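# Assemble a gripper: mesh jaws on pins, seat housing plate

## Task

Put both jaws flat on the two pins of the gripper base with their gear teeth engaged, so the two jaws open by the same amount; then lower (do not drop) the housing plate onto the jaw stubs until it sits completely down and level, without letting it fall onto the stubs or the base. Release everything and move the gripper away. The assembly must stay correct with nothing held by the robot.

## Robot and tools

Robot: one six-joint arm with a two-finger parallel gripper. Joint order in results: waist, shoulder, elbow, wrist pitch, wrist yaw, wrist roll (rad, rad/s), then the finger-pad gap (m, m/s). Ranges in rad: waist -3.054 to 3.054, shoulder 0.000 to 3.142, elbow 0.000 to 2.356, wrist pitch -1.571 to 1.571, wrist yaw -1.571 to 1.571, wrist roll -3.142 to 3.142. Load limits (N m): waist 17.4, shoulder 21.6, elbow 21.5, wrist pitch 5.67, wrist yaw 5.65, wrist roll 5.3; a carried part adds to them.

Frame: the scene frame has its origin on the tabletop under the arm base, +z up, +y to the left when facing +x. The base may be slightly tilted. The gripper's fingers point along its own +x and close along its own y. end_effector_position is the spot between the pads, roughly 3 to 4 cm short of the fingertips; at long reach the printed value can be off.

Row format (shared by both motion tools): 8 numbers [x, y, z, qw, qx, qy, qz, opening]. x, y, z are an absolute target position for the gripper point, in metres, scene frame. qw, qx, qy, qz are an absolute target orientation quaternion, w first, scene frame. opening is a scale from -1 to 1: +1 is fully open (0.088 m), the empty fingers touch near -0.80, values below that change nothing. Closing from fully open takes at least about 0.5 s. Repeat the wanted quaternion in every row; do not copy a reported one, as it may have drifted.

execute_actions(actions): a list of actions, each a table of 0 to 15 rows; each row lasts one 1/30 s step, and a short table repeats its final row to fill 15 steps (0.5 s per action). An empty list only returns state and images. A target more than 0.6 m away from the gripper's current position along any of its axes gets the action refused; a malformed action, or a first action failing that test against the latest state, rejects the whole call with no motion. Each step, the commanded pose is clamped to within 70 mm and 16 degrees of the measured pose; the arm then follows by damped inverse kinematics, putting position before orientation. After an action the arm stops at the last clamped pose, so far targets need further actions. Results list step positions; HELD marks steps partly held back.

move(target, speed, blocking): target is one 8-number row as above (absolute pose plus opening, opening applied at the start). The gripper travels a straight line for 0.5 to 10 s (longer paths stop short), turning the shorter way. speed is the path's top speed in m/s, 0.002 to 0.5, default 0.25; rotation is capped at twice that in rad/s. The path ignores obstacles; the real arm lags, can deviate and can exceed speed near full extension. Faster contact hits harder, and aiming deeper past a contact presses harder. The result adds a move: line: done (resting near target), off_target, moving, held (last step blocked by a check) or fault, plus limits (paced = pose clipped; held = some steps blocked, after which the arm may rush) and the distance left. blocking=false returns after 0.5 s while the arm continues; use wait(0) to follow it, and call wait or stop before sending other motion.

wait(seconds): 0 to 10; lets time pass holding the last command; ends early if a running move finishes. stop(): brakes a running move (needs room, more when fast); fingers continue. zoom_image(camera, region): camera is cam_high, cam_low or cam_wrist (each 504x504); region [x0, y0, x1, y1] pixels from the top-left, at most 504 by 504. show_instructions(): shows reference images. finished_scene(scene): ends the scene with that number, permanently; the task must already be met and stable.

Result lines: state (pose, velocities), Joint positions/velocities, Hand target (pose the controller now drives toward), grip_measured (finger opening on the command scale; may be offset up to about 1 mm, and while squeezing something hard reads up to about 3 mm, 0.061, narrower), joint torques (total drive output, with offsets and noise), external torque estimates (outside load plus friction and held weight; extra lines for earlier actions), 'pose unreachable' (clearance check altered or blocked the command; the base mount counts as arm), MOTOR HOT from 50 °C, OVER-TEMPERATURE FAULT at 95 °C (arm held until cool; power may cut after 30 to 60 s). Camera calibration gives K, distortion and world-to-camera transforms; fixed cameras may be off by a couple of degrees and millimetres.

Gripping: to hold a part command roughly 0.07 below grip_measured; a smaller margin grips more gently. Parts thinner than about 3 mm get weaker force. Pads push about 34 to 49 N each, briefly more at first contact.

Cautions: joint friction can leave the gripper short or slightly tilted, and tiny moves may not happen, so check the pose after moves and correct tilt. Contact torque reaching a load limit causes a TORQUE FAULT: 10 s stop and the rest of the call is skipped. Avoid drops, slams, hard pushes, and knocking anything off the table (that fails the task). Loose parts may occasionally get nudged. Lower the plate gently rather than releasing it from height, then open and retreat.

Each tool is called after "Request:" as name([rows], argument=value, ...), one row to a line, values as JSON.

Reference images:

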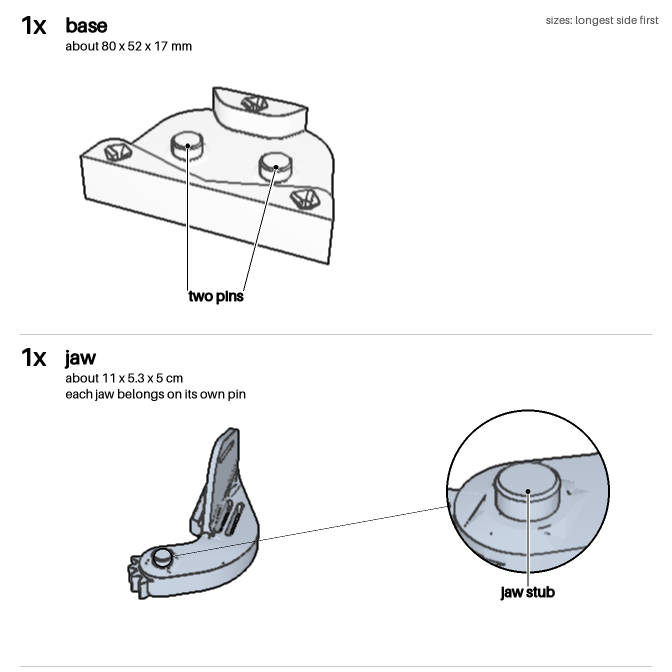

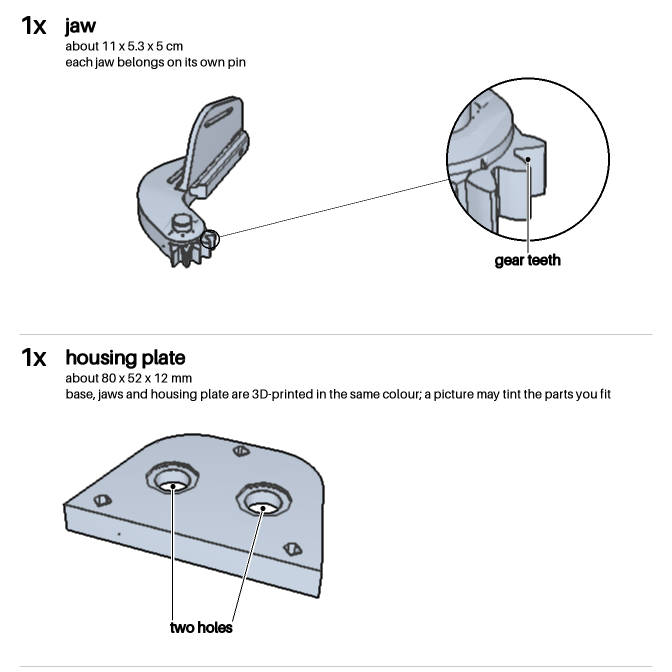

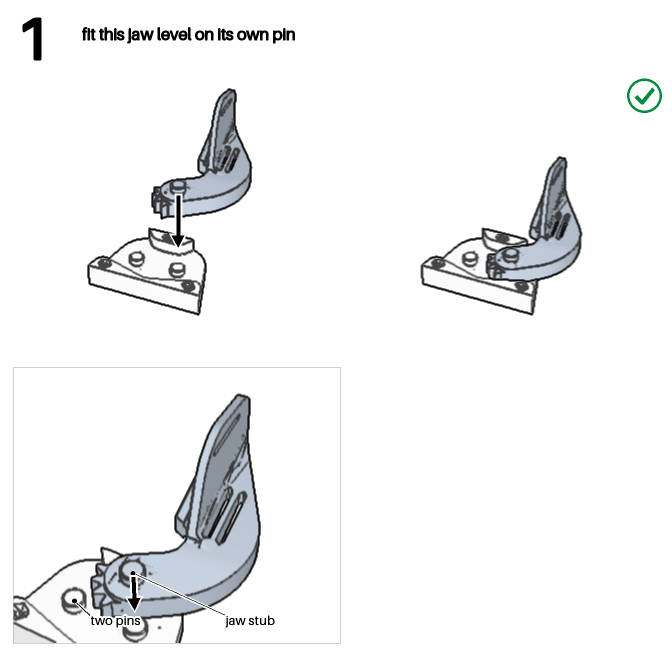

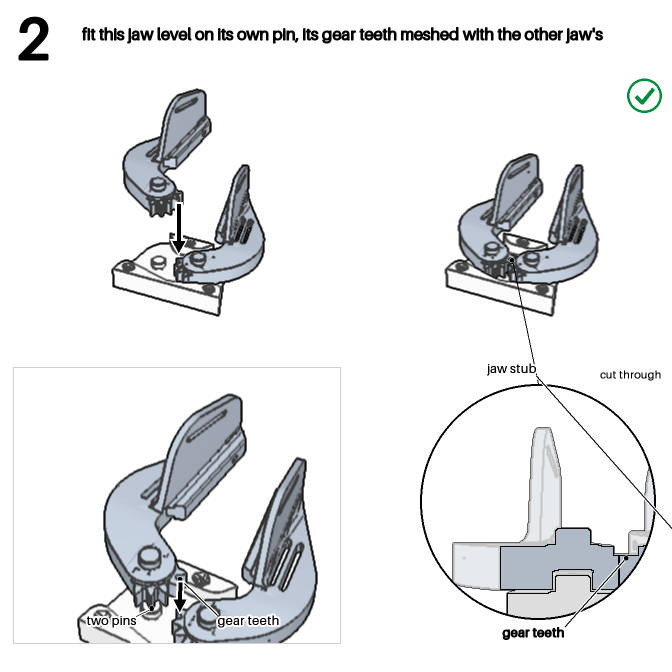

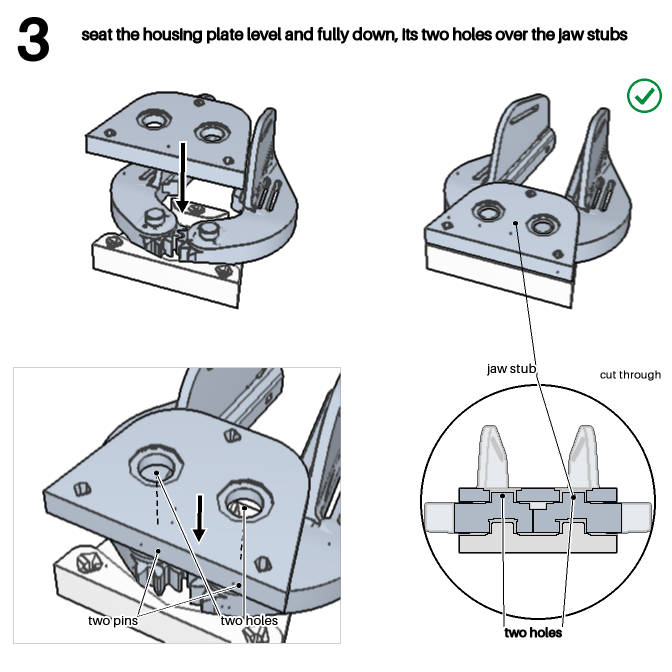

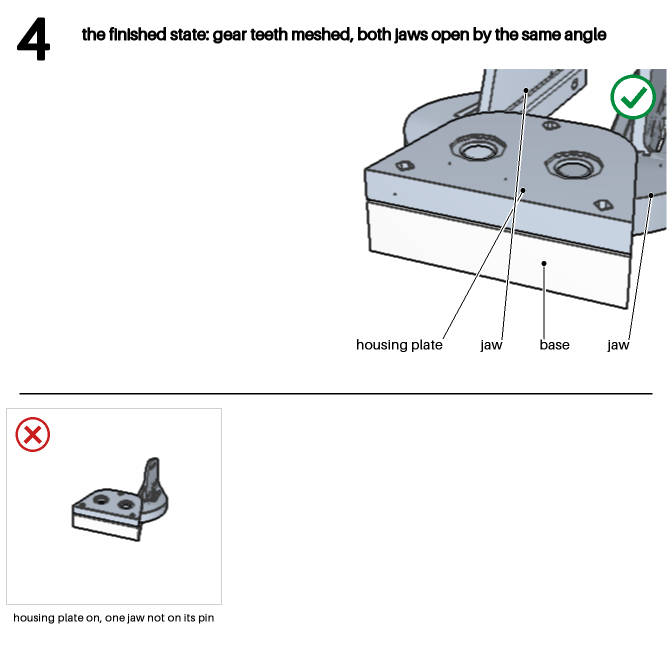

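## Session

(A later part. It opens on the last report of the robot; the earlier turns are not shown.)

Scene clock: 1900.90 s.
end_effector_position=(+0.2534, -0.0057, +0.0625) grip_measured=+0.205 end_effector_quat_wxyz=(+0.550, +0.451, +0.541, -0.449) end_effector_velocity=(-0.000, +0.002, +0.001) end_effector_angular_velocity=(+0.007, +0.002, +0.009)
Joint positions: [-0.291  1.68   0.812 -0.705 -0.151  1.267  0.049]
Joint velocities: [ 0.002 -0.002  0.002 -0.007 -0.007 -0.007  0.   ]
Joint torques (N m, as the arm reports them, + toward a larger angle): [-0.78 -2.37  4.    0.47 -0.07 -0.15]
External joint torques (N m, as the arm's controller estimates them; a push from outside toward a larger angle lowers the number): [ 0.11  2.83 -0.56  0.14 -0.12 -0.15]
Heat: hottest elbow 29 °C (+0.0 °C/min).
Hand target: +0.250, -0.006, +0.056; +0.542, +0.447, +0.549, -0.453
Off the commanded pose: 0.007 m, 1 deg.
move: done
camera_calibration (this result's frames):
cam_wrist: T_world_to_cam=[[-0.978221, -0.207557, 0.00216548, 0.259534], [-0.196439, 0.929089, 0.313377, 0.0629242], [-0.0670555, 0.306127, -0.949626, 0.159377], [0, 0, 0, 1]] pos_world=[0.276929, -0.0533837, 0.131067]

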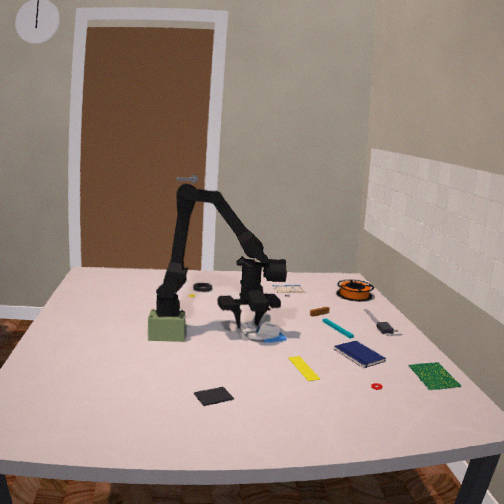

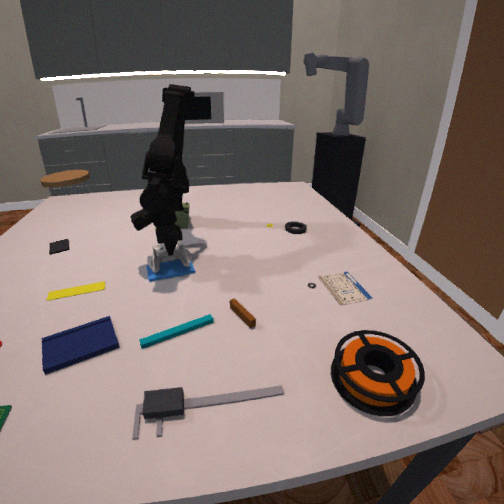

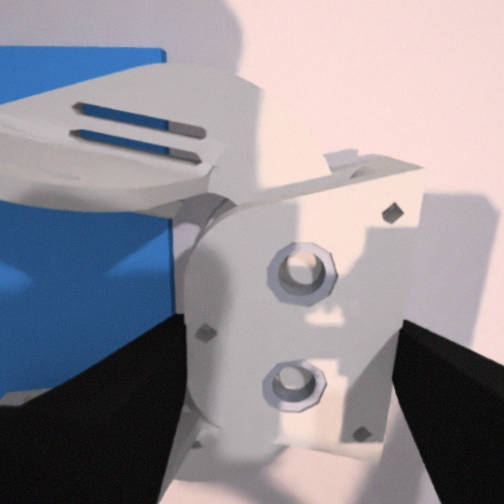

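Request:
execute_actions([
  [[0.2510,-0.0058,0.0580,0.5435,0.4481,0.5477,-0.4515,0.22]],
  [[0.2510,-0.0058,0.0580,0.5435,0.4481,0.5477,-0.4515,0.24]],
  [[0.2510,-0.0058,0.0580,0.5435,0.4481,0.5477,-0.4515,0.248]],
  [[0.2510,-0.0058,0.0580,0.5435,0.4481,0.5477,-0.4515,0.254]],
])

Scene clock: 1915.30 s.
end_effector_position=(+0.2538, -0.0057, +0.0622) grip_measured=+0.253 end_effector_quat_wxyz=(+0.550, +0.451, +0.542, -0.448) end_effector_velocity=(-0.006, -0.001, +0.000) end_effector_angular_velocity=(-0.005, +0.022, -0.013)
Joint positions: [-0.291  1.682  0.813 -0.704 -0.153  1.265  0.051]
Joint velocities: [-0.002 -0.002 -0.002 -0.022  0.007  0.007  0.   ]
Joint torques (N m, as the arm reports them, + toward a larger angle): [-1.07 -3.14  4.28  0.18 -0.05 -0.11]
External joint torques (N m, as the arm's controller estimates them; a push from outside toward a larger angle lowers the number): [-0.14  2.03 -0.16 -0.1  -0.11 -0.11]
External joint torques at the end of the 1st action: [-0.05  2.23 -0.3  -0.06 -0.08 -0.11]
External joint torques at the end of the 2nd action: [-0.11  2.17 -0.43 -0.05 -0.11 -0.13]
External joint torques at the end of the 3rd action: [ 0.17  2.19 -0.23  0.   -0.13 -0.14]
Heat: hottest elbow 29 °C (+0.0 °C/min).
Hand target: +0.251, -0.006, +0.058; +0.544, +0.448, +0.548, -0.451
Off the commanded pose: 0.005 m, 1 deg.
Step readings (end_effector_position; steps 1 to 15: 1st action; 16 to 30: 2nd action; 31 to 45: 3rd action; 46 to 60: 4th action):
0: (+0.2535, -0.0057, +0.0626)
1: (+0.2536, -0.0058, +0.0627)
2: (+0.2536, -0.0058, +0.0628)
4: (+0.2536, -0.0057, +0.0628)
8: (+0.2536, -0.0057, +0.0628)
15: (+0.2536, -0.0057, +0.0628)
16: (+0.2536, -0.0057, +0.0628)
17: (+0.2536, -0.0057, +0.0628)
19: (+0.2536, -0.0057, +0.0628)
23: (+0.2536, -0.0057, +0.0628)
30: (+0.2536, -0.0057, +0.0628)
31: (+0.2536, -0.0057, +0.0628)
32: (+0.2536, -0.0057, +0.0628)
34: (+0.2536, -0.0057, +0.0628)
38: (+0.2536, -0.0057, +0.0627)
45: (+0.2536, -0.0057, +0.0627)
46: (+0.2536, -0.0057, +0.0627)
47: (+0.2536, -0.0057, +0.0627)
49: (+0.2537, -0.0057, +0.0627)
53: (+0.2538, -0.0057, +0.0623)
60: end_effector_position above
camera_calibration (this result's frames):
cam_wrist: T_world_to_cam=[[-0.97799, -0.208644, 0.00199275, 0.259889], [-0.19742, 0.928387, 0.314838, 0.0632474], [-0.0675389, 0.307514, -0.949143, 0.159151], [0, 0, 0, 1]] pos_world=[0.277404, -0.053435, 0.130626]

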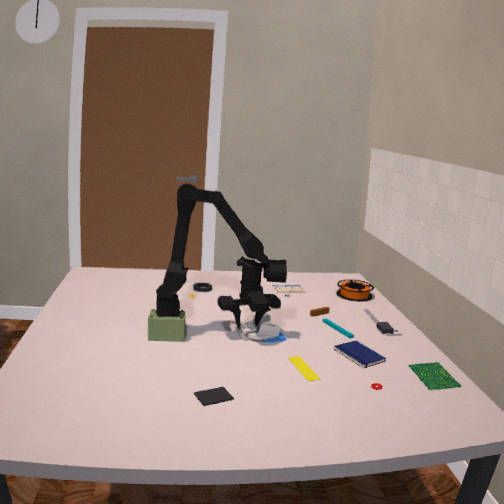

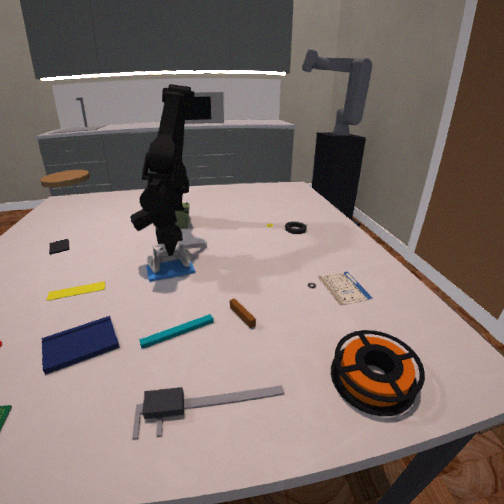

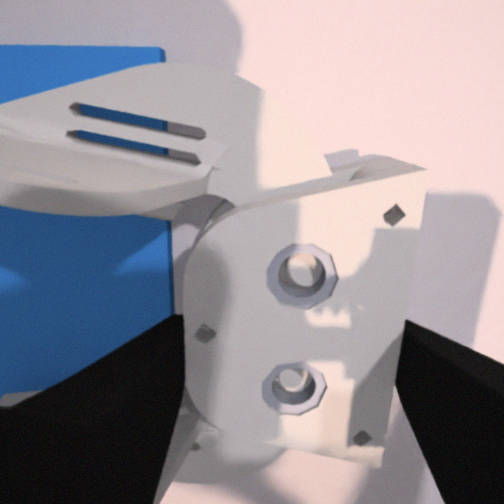

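Request:
execute_actions([
  [[0.2510,-0.0058,0.0590,0.5435,0.4481,0.5477,-0.4515,0.257]],
  [[0.2510,-0.0058,0.0590,0.5435,0.4481,0.5477,-0.4515,0.260]],
  [[0.2510,-0.0058,0.0590,0.5435,0.4481,0.5477,-0.4515,0.263]],
])

Scene clock: 1922.70 s.
end_effector_position=(+0.2530, -0.0057, +0.0615) grip_measured=+0.261 end_effector_quat_wxyz=(+0.548, +0.450, +0.543, -0.449) end_effector_velocity=(-0.002, +0.003, +0.000) end_effector_angular_velocity=(+0.023, +0.004, +0.004)
Joint positions: [-0.291  1.685  0.813 -0.706 -0.153  1.264  0.052]
Joint velocities: [-0.002 -0.002 -0.002 -0.007 -0.022 -0.007 -0.   ]
Joint torques (N m, as the arm reports them, + toward a larger angle): [-1.16 -3.83  4.47 -0.01 -0.03 -0.1 ]
External joint torques (N m, as the arm's controller estimates them; a push from outside toward a larger angle lowers the number): [-0.27  1.36  0.   -0.3  -0.08 -0.1 ]
External joint torques at the end of the 1st action: [-0.18  1.75 -0.17 -0.48 -0.07 -0.08]
External joint torques at the end of the 2nd action: [-0.15  1.48 -0.25 -0.32 -0.08 -0.13]
Heat: hottest elbow 29 °C (+0.0 °C/min).
Hand target: +0.251, -0.006, +0.059; +0.544, +0.448, +0.548, -0.451
Off the commanded pose: 0.003 m, 1 deg.
Step readings (end_effector_position; steps 1 to 15: 1st action; 16 to 30: 2nd action; 31 to 45: 3rd action):
0: (+0.2538, -0.0057, +0.0622)
1: (+0.2538, -0.0057, +0.0622)
2: (+0.2538, -0.0057, +0.0622)
4: (+0.2538, -0.0057, +0.0622)
8: (+0.2537, -0.0057, +0.0622)
15: (+0.2537, -0.0057, +0.0622)
16: (+0.2537, -0.0057, +0.0622)
17: (+0.2535, -0.0057, +0.0621)
19: (+0.2532, -0.0057, +0.0618)
23: (+0.2532, -0.0057, +0.0617)
30: (+0.2532, -0.0057, +0.0617)
31: (+0.2532, -0.0057, +0.0617)
32: (+0.2532, -0.0057, +0.0617)
34: (+0.2531, -0.0057, +0.0616)
38: (+0.2531, -0.0057, +0.0616)
45: end_effector_position above
camera_calibration (this result's frames):
cam_wrist: T_world_to_cam=[[-0.97797, -0.208639, 0.00663986, 0.258886], [-0.195876, 0.928214, 0.316309, 0.0628723], [-0.0721577, 0.30804, -0.948633, 0.159578], [0, 0, 0, 1]] pos_world=[0.277012, -0.0535018, 0.129775]

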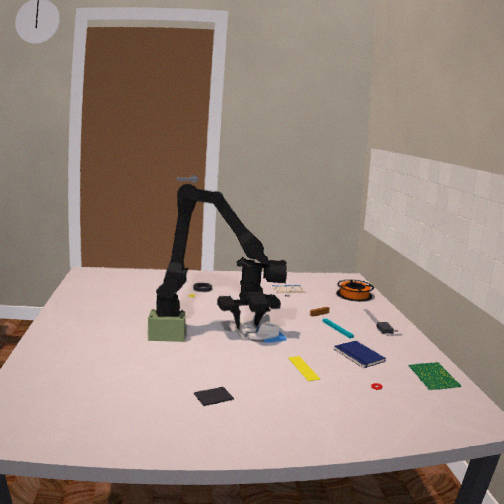

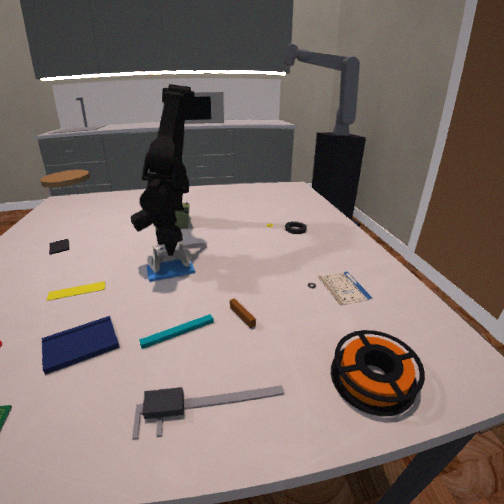

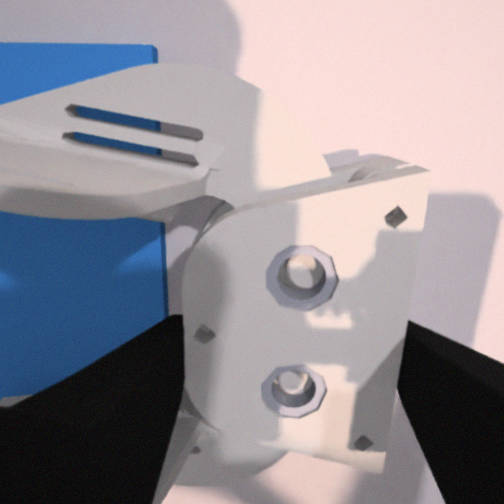

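Request:
zoom_image(camera="cam_wrist", region=[230, 230, 370, 430])

Region (230, 230, 370, 430) of cam_wrist's 504x504 image, scaled by 2.520, with more detail than that image has; it fills the left 353 columns of this view, and the rest is white.

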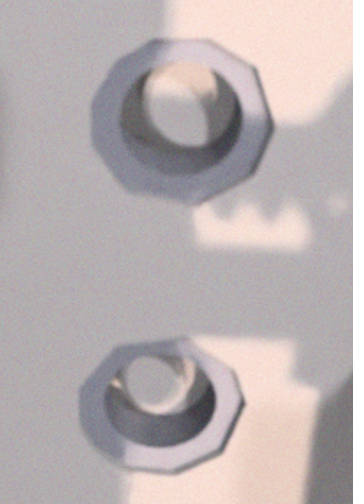

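Request:
execute_actions([
  [[0.2510,-0.0058,0.0590,0.5435,0.4481,0.5477,-0.4515,0.266]],
  [[0.2510,-0.0058,0.0590,0.5435,0.4481,0.5477,-0.4515,0.269]],
])

Request:
zoom_image(camera="cam_wrist", region=[230, 230, 370, 430])

Scene clock: 1932.07 s.
end_effector_position=(+0.2522, -0.0057, +0.0608) grip_measured=+0.266 end_effector_quat_wxyz=(+0.547, +0.449, +0.545, -0.450) end_effector_velocity=(+0.000, +0.003, +0.002) end_effector_angular_velocity=(+0.022, -0.005, +0.020)
Joint positions: [-0.291  1.688  0.813 -0.709 -0.153  1.264  0.052]
Joint velocities: [-0.002 -0.007  0.002 -0.007 -0.022 -0.022 -0.   ]
Joint torques (N m, as the arm reports them, + toward a larger angle): [-1.01 -4.13  4.49  0.13 -0.05 -0.03]
External joint torques (N m, as the arm's controller estimates them; a push from outside toward a larger angle lowers the number): [-0.08  1.11 -0.04 -0.18 -0.1  -0.03]
External joint torques at the end of the 1st action: [-0.1   1.11 -0.06 -0.14 -0.11 -0.05]
Heat: hottest elbow 29 °C (+0.0 °C/min).
Hand target: +0.251, -0.006, +0.059; +0.543, +0.448, +0.548, -0.451
Off the commanded pose: 0.002 m, 1 deg.
Step readings (end_effector_position; steps 1 to 15: 1st action; 16 to 30: 2nd action):
0: (+0.2530, -0.0057, +0.0615)
1: (+0.2530, -0.0057, +0.0615)
2: (+0.2530, -0.0057, +0.0615)
4: (+0.2524, -0.0057, +0.0612)
8: (+0.2522, -0.0057, +0.0608)
15: (+0.2522, -0.0057, +0.0608)
16: (+0.2522, -0.0057, +0.0608)
17: (+0.2522, -0.0057, +0.0608)
19: (+0.2522, -0.0057, +0.0608)
23: (+0.2522, -0.0057, +0.0608)
30: end_effector_position above
camera_calibration (this result's frames):
cam_wrist: T_world_to_cam=[[-0.978103, -0.207776, 0.0119974, 0.25773], [-0.193271, 0.928182, 0.318002, 0.0621691], [-0.077209, 0.30872, -0.948014, 0.160088], [0, 0, 0, 1]] pos_world=[0.276463, -0.0535763, 0.128903]

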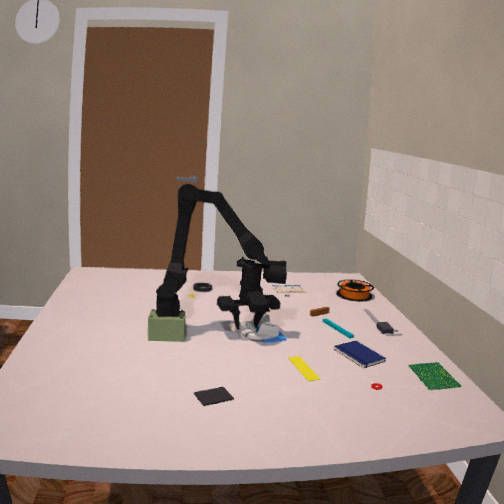

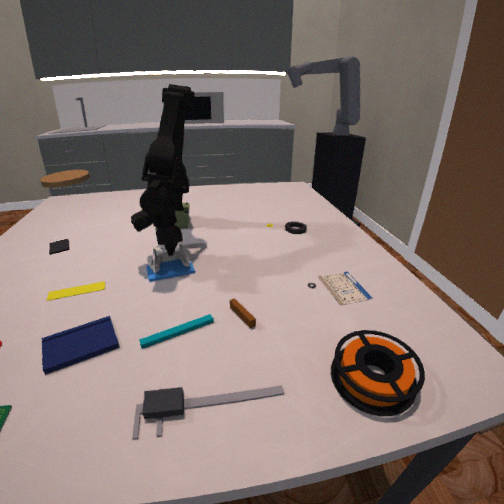

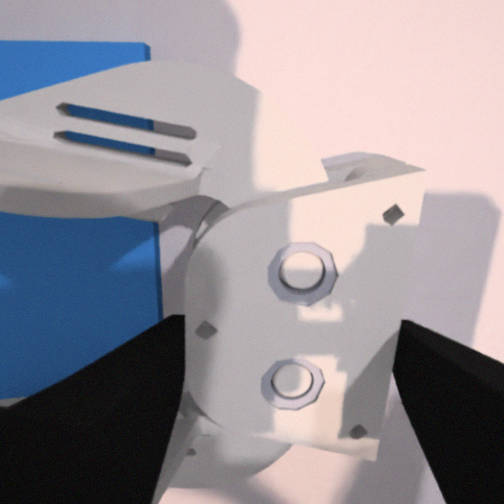

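Region (230, 230, 370, 430) of cam_wrist's 504x504 image, scaled by 2.520, with more detail than that image has; it fills the left 353 columns of this view, and the rest is white.

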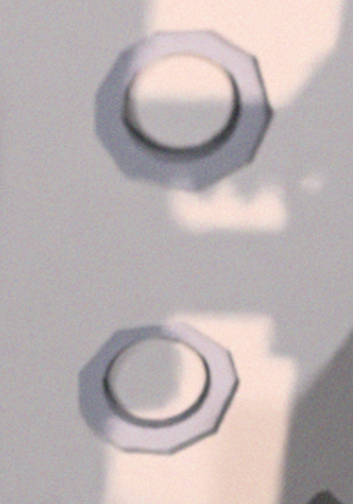

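Request:
move(target=[0.2510,-0.0058,0.0590,0.5435,0.4481,0.5477,-0.4515,0.135], speed=0.004)

Request:
move(target=[0.2545,-0.0058,0.0670,0.5435,0.4481,0.5477,-0.4515,0.135], speed=0.003)

Scene clock: 1944.40 s.
end_effector_position=(+0.2521, -0.0057, +0.0608) grip_measured=+0.193 end_effector_quat_wxyz=(+0.546, +0.449, +0.545, -0.451) end_effector_velocity=(-0.002, -0.003, +0.000) end_effector_angular_velocity=(-0.006, +0.007, -0.001)
Joint positions: [-0.291  1.688  0.813 -0.709 -0.153  1.264  0.048]
Joint velocities: [-0.007 -0.002 -0.002 -0.007  0.007 -0.007  0.   ]
Joint torques (N m, as the arm reports them, + toward a larger angle): [-1.16 -4.21  4.41  0.15  0.   -0.11]
External joint torques (N m, as the arm's controller estimates them; a push from outside toward a larger angle lowers the number): [-0.19  0.97 -0.07 -0.16 -0.06 -0.11]
Heat: hottest elbow 29 °C (+0.0 °C/min).
Hand target: +0.251, -0.006, +0.059; +0.543, +0.448, +0.548, -0.451
Off the commanded pose: 0.002 m, 0 deg.
move: done
camera_calibration (this result's frames):
cam_wrist: T_world_to_cam=[[-0.978111, -0.207718, 0.0123546, 0.257633], [-0.193097, 0.928179, 0.318115, 0.0620938], [-0.0775456, 0.308766, -0.947972, 0.160161], [0, 0, 0, 1]] pos_world=[0.276403, -0.0535713, 0.128892]

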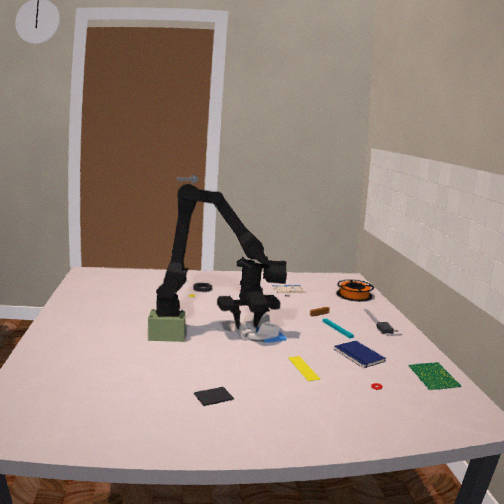

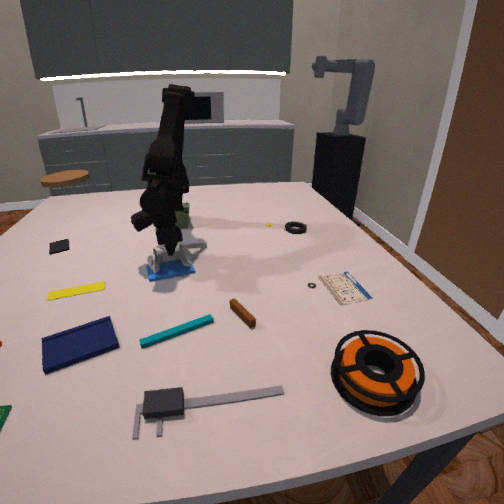

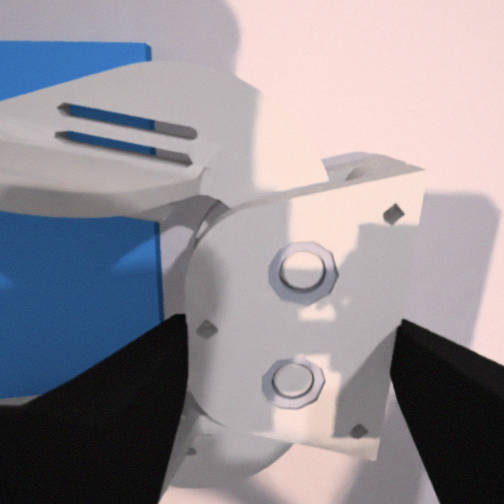

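Scene clock: 1946.87 s.
end_effector_position=(+0.2510, -0.0053, +0.0646) grip_measured=+0.193 end_effector_quat_wxyz=(+0.541, +0.446, +0.550, -0.454) end_effector_velocity=(+0.000, +0.004, +0.002) end_effector_angular_velocity=(+0.022, -0.005, +0.010)
Joint positions: [-0.292  1.688  0.832 -0.746 -0.153  1.261  0.048]
Joint velocities: [ 0.002 -0.007  0.002 -0.007 -0.022 -0.007 -0.   ]
Joint torques (N m, as the arm reports them, + toward a larger angle): [-1.32 -4.96  5.75  0.04 -0.02 -0.09]
External joint torques (N m, as the arm's controller estimates them; a push from outside toward a larger angle lowers the number): [-0.43  0.3   1.24 -0.22 -0.07 -0.09]
Heat: hottest elbow 29 °C (+0.0 °C/min).
Hand target: +0.254, -0.006, +0.067; +0.544, +0.448, +0.548, -0.452
Off the commanded pose: 0.004 m, 1 deg.
move: done
camera_calibration (this result's frames):
cam_wrist: T_world_to_cam=[[-0.977851, -0.20729, 0.0289664, 0.255461], [-0.187062, 0.92761, 0.32334, 0.0583688], [-0.0938946, 0.310759, -0.94584, 0.167599], [0, 0, 0, 1]] pos_world=[0.276458, -0.0532719, 0.132249]

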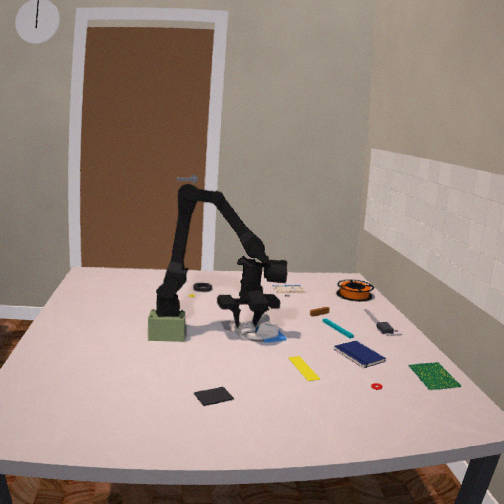

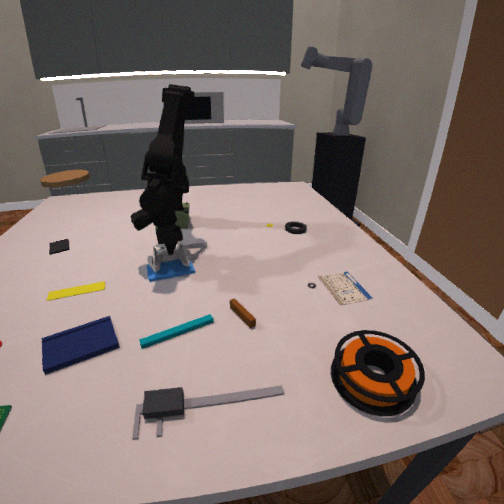

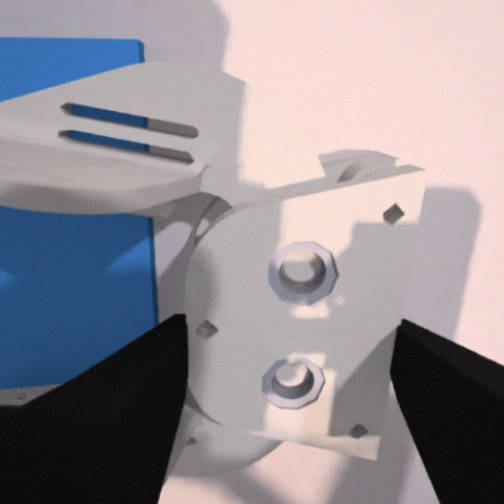

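Request:
move(target=[0.2490,-0.0053,0.0598,0.536,0.4419,0.5549,-0.458,0.135], speed=0.002)

Scene clock: 1959.80 s.
end_effector_position=(+0.2505, -0.0055, +0.0622) grip_measured=+0.193 end_effector_quat_wxyz=(+0.538, +0.444, +0.552, -0.456) end_effector_velocity=(+0.003, -0.001, +0.001) end_effector_angular_velocity=(+0.006, -0.014, +0.002)
Joint positions: [-0.292  1.7    0.832 -0.744 -0.153  1.261  0.048]
Joint velocities: [-0.007 -0.002  0.002  0.007 -0.007 -0.007 -0.   ]
Joint torques (N m, as the arm reports them, + toward a larger angle): [-0.71 -4.1   4.16  0.23  0.12 -0.02]
External joint torques (N m, as the arm's controller estimates them; a push from outside toward a larger angle lowers the number): [ 0.28  1.17 -0.34 -0.04  0.06 -0.02]
Heat: hottest elbow 30 °C (+1.0 °C/min).
Hand target: +0.249, -0.005, +0.060; +0.536, +0.442, +0.555, -0.458
Off the commanded pose: 0.003 m, 1 deg.
move: done
camera_calibration (this result's frames):
cam_wrist: T_world_to_cam=[[-0.977769, -0.206416, 0.036879, 0.254498], [-0.18351, 0.92747, 0.325765, 0.0582572], [-0.101447, 0.311755, -0.944731, 0.167114], [0, 0, 0, 1]] pos_world=[0.276484, -0.0535982, 0.129514]

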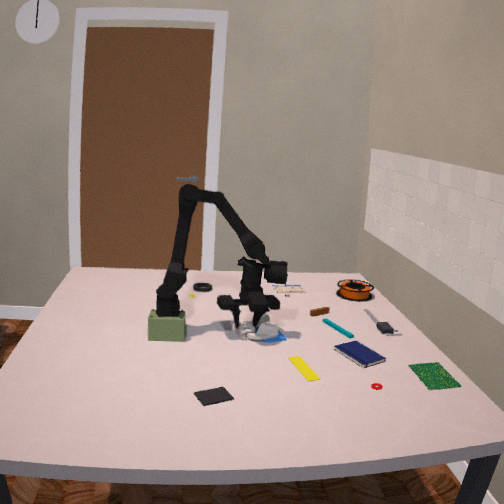

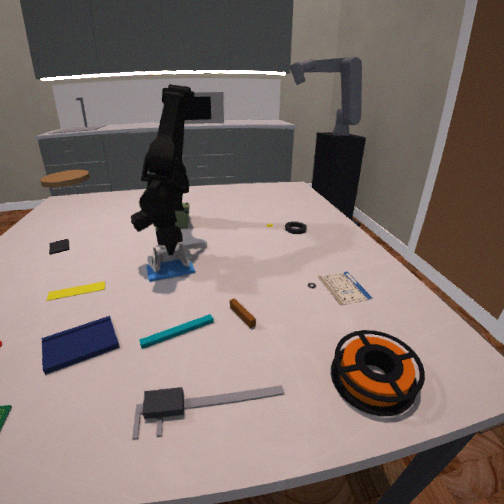

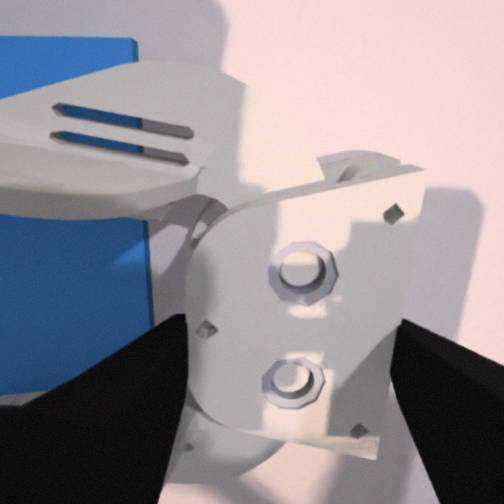

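Request:
move(target=[0.2482,-0.0055,0.0578,0.5450,0.4493,0.5462,-0.4503,0.135], speed=0.002)

Request:
zoom_image(camera="cam_wrist", region=[230, 230, 370, 430])

Scene clock: 1970.90 s.
end_effector_position=(+0.2505, -0.0058, +0.0601) grip_measured=+0.193 end_effector_quat_wxyz=(+0.547, +0.448, +0.545, -0.450) end_effector_velocity=(-0.004, +0.003, -0.001) end_effector_angular_velocity=(+0.023, +0.009, +0.003)
Joint positions: [-0.292  1.685  0.806 -0.706 -0.153  1.262  0.048]
Joint velocities: [-0.002 -0.002 -0.007 -0.007 -0.022 -0.007 -0.   ]
Joint torques (N m, as the arm reports them, + toward a larger angle): [-1.03 -5.11  3.09  0.82 -0.03  0.09]
External joint torques (N m, as the arm's controller estimates them; a push from outside toward a larger angle lowers the number): [-0.12  0.01 -1.34  0.53 -0.09  0.09]
Heat: hottest elbow 30 °C (+1.0 °C/min).
Hand target: +0.248, -0.005, +0.058; +0.545, +0.449, +0.546, -0.450
Off the commanded pose: 0.003 m, 0 deg.
move: done
camera_calibration (this result's frames):
cam_wrist: T_world_to_cam=[[-0.977735, -0.209421, 0.0133178, 0.255875], [-0.194388, 0.927802, 0.318429, 0.062399], [-0.0790419, 0.30875, -0.947853, 0.15981], [0, 0, 0, 1]] pos_world=[0.274939, -0.05365, 0.128199]

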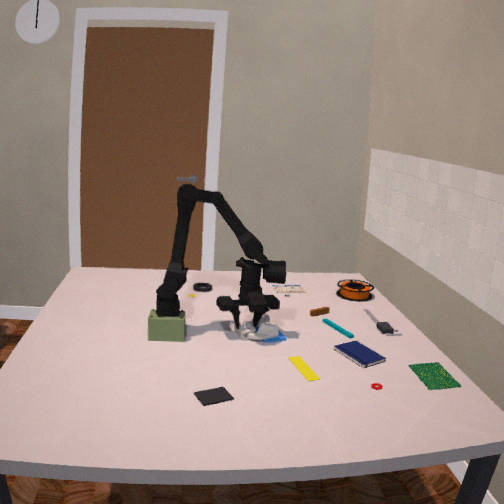

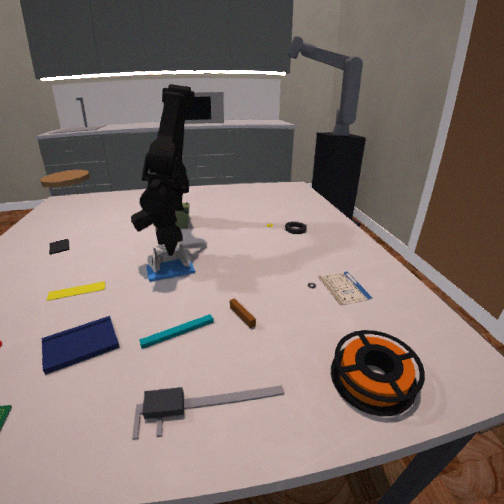

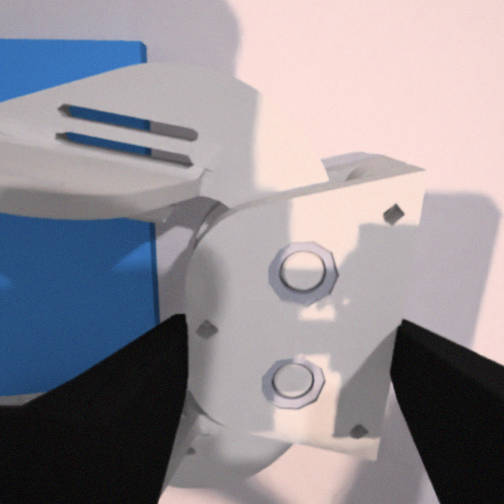

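Region (230, 230, 370, 430) of cam_wrist's 504x504 image, scaled by 2.520, with more detail than that image has; it fills the left 353 columns of this view, and the rest is white.

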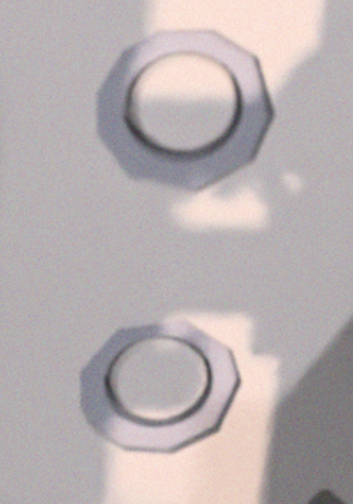

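Fully seated while held. Release and retreat.

Request:
move(target=[0.2495,-0.0057,0.0590,0.5450,0.4493,0.5462,-0.4503,0.5], speed=0.004)

Request:
move(target=[0.2520,-0.0057,0.16,0.5450,0.4493,0.5462,-0.4503,0.5], speed=0.05)

Scene clock: 1975.47 s.
end_effector_position=(+0.2511, -0.0059, +0.0602) grip_measured=+0.496 end_effector_quat_wxyz=(+0.548, +0.449, +0.545, -0.449) end_effector_velocity=(-0.002, -0.000, -0.000) end_effector_angular_velocity=(-0.006, +0.008, +0.009)
Joint positions: [-0.292  1.685  0.806 -0.703 -0.153  1.262  0.063]
Joint velocities: [ 0.002 -0.002 -0.002 -0.007  0.007 -0.007  0.001]
Joint torques (N m, as the arm reports them, + toward a larger angle): [-1.07 -4.77  4.11  0.22 -0.02 -0.01]
External joint torques (N m, as the arm's controller estimates them; a push from outside toward a larger angle lowers the number): [-0.17  0.41 -0.33 -0.06 -0.07 -0.01]
Heat: hottest shoulder 29 °C (+0.0 °C/min).
Hand target: +0.250, -0.006, +0.059; +0.545, +0.449, +0.546, -0.450
Off the commanded pose: 0.002 m, 0 deg.
move: done
camera_calibration (this result's frames):
cam_wrist: T_world_to_cam=[[-0.977663, -0.209937, 0.0101058, 0.256712], [-0.195954, 0.927822, 0.317409, 0.0630229], [-0.0760124, 0.308339, -0.948235, 0.159229], [0, 0, 0, 1]] pos_world=[0.275431, -0.0536771, 0.128389]

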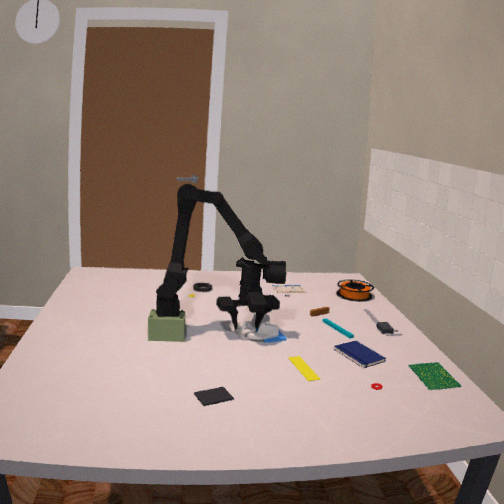

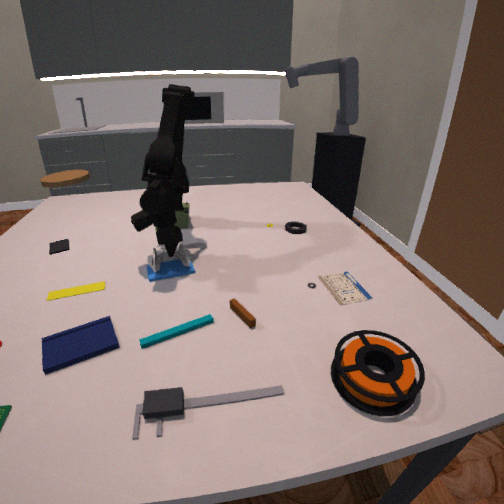

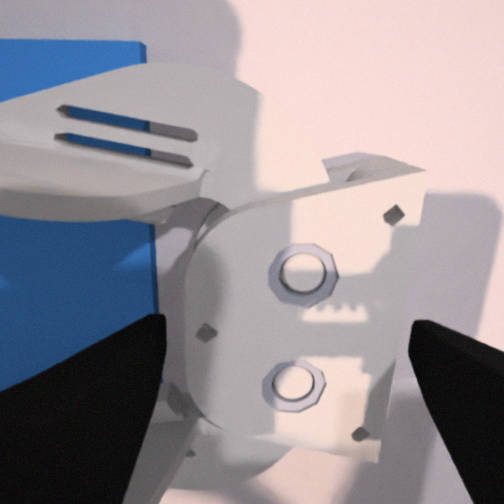

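Scene clock: 1977.83 s.
end_effector_position=(+0.2481, -0.0053, +0.1544) grip_measured=+0.497 end_effector_quat_wxyz=(+0.538, +0.446, +0.552, -0.455) end_effector_velocity=(-0.003, +0.000, +0.002) end_effector_angular_velocity=(-0.005, +0.014, +0.008)
Joint positions: [-0.35   1.542  1.066 -1.141 -0.153  1.204  0.063]
Joint velocities: [ 0.002 -0.002  0.007 -0.022  0.007 -0.007 -0.   ]
Joint torques (N m, as the arm reports them, + toward a larger angle): [-1.32 -6.04  6.75  0.04  0.05 -0.07]
External joint torques (N m, as the arm's controller estimates them; a push from outside toward a larger angle lowers the number): [-0.46 -1.18  1.52 -0.2   0.   -0.07]
Heat: hottest elbow 30 °C (+1.0 °C/min).
Hand target: +0.251, -0.006, +0.160; +0.545, +0.449, +0.546, -0.451
Off the commanded pose: 0.007 m, 1 deg.
move: done
camera_calibration (this result's frames):
cam_wrist: T_world_to_cam=[[-0.978087, -0.205385, 0.0340967, 0.24931], [-0.18324, 0.926973, 0.32733, 0.0272456], [-0.0988352, 0.313909, -0.944295, 0.253255], [0, 0, 0, 1]] pos_world=[0.27387, -0.0535506, 0.221729]

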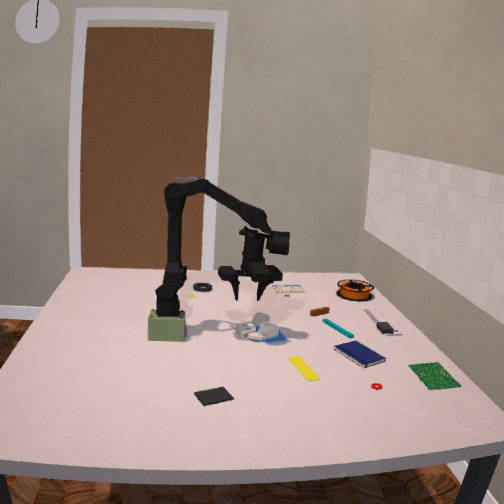

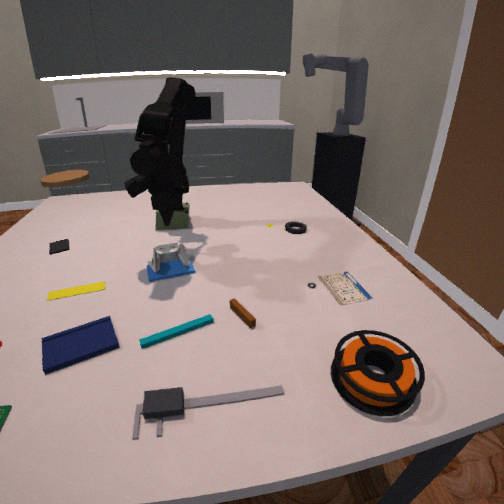

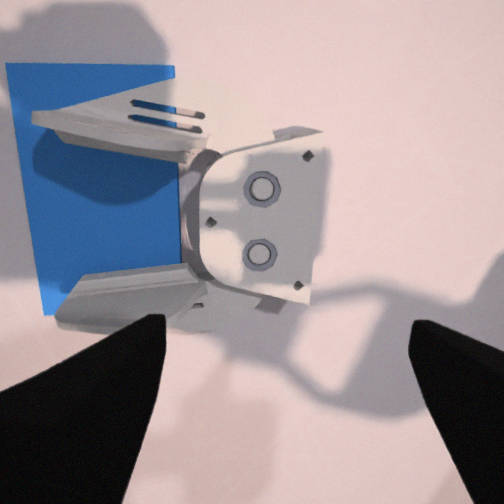

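Request:
move(target=[0.275,0.035,0.17,0.5450,0.4493,0.5462,-0.4503,0.5], speed=0.1)

Scene clock: 1988.20 s.
end_effector_position=(+0.2722, +0.0339, +0.1693) grip_measured=+0.497 end_effector_quat_wxyz=(+0.545, +0.449, +0.547, -0.450) end_effector_velocity=(-0.001, +0.004, +0.005) end_effector_angular_velocity=(+0.007, +0.003, +0.014)
Joint positions: [-0.203  1.582  1.19  -1.183 -0.156  1.352  0.063]
Joint velocities: [ 0.007 -0.002  0.017 -0.022 -0.007 -0.007 -0.   ]
Joint torques (N m, as the arm reports them, + toward a larger angle): [-0.78 -4.33  6.73  0.07  0.    0.07]
External joint torques (N m, as the arm's controller estimates them; a push from outside toward a larger angle lowers the number): [ 0.2   1.14  1.36 -0.21 -0.06  0.07]
Heat: hottest shoulder 30 °C (+1.0 °C/min).
Hand target: +0.275, +0.035, +0.170; +0.545, +0.450, +0.547, -0.450
Off the commanded pose: 0.003 m, 0 deg.
move: done
camera_calibration (this result's frames):
cam_wrist: T_world_to_cam=[[-0.977971, -0.208153, 0.0156193, 0.283645], [-0.192203, 0.927164, 0.321598, -0.00612219], [-0.0814234, 0.311512, -0.946747, 0.253154], [0, 0, 0, 1]] pos_world=[0.296832, -0.0141425, 0.237211]

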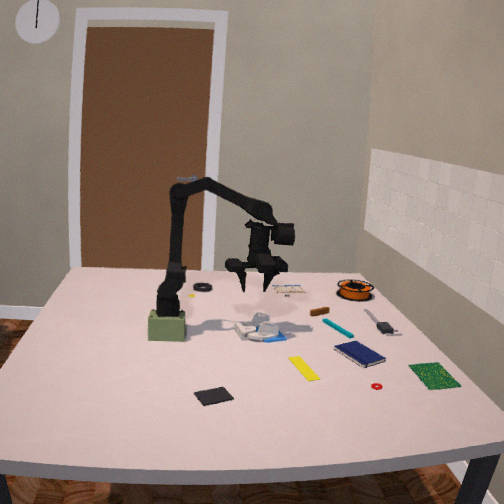

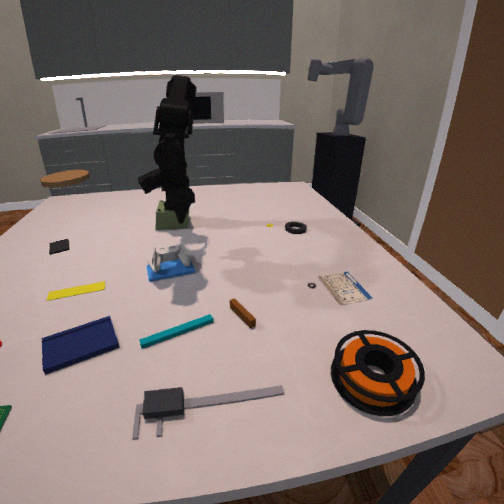

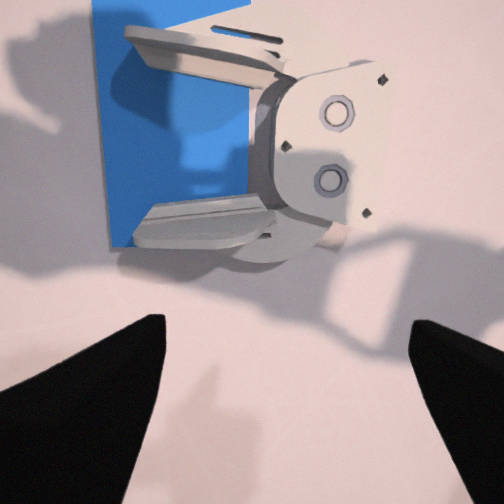

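Request:
finished_scene(scene=1)

The scene is finished: the task was done.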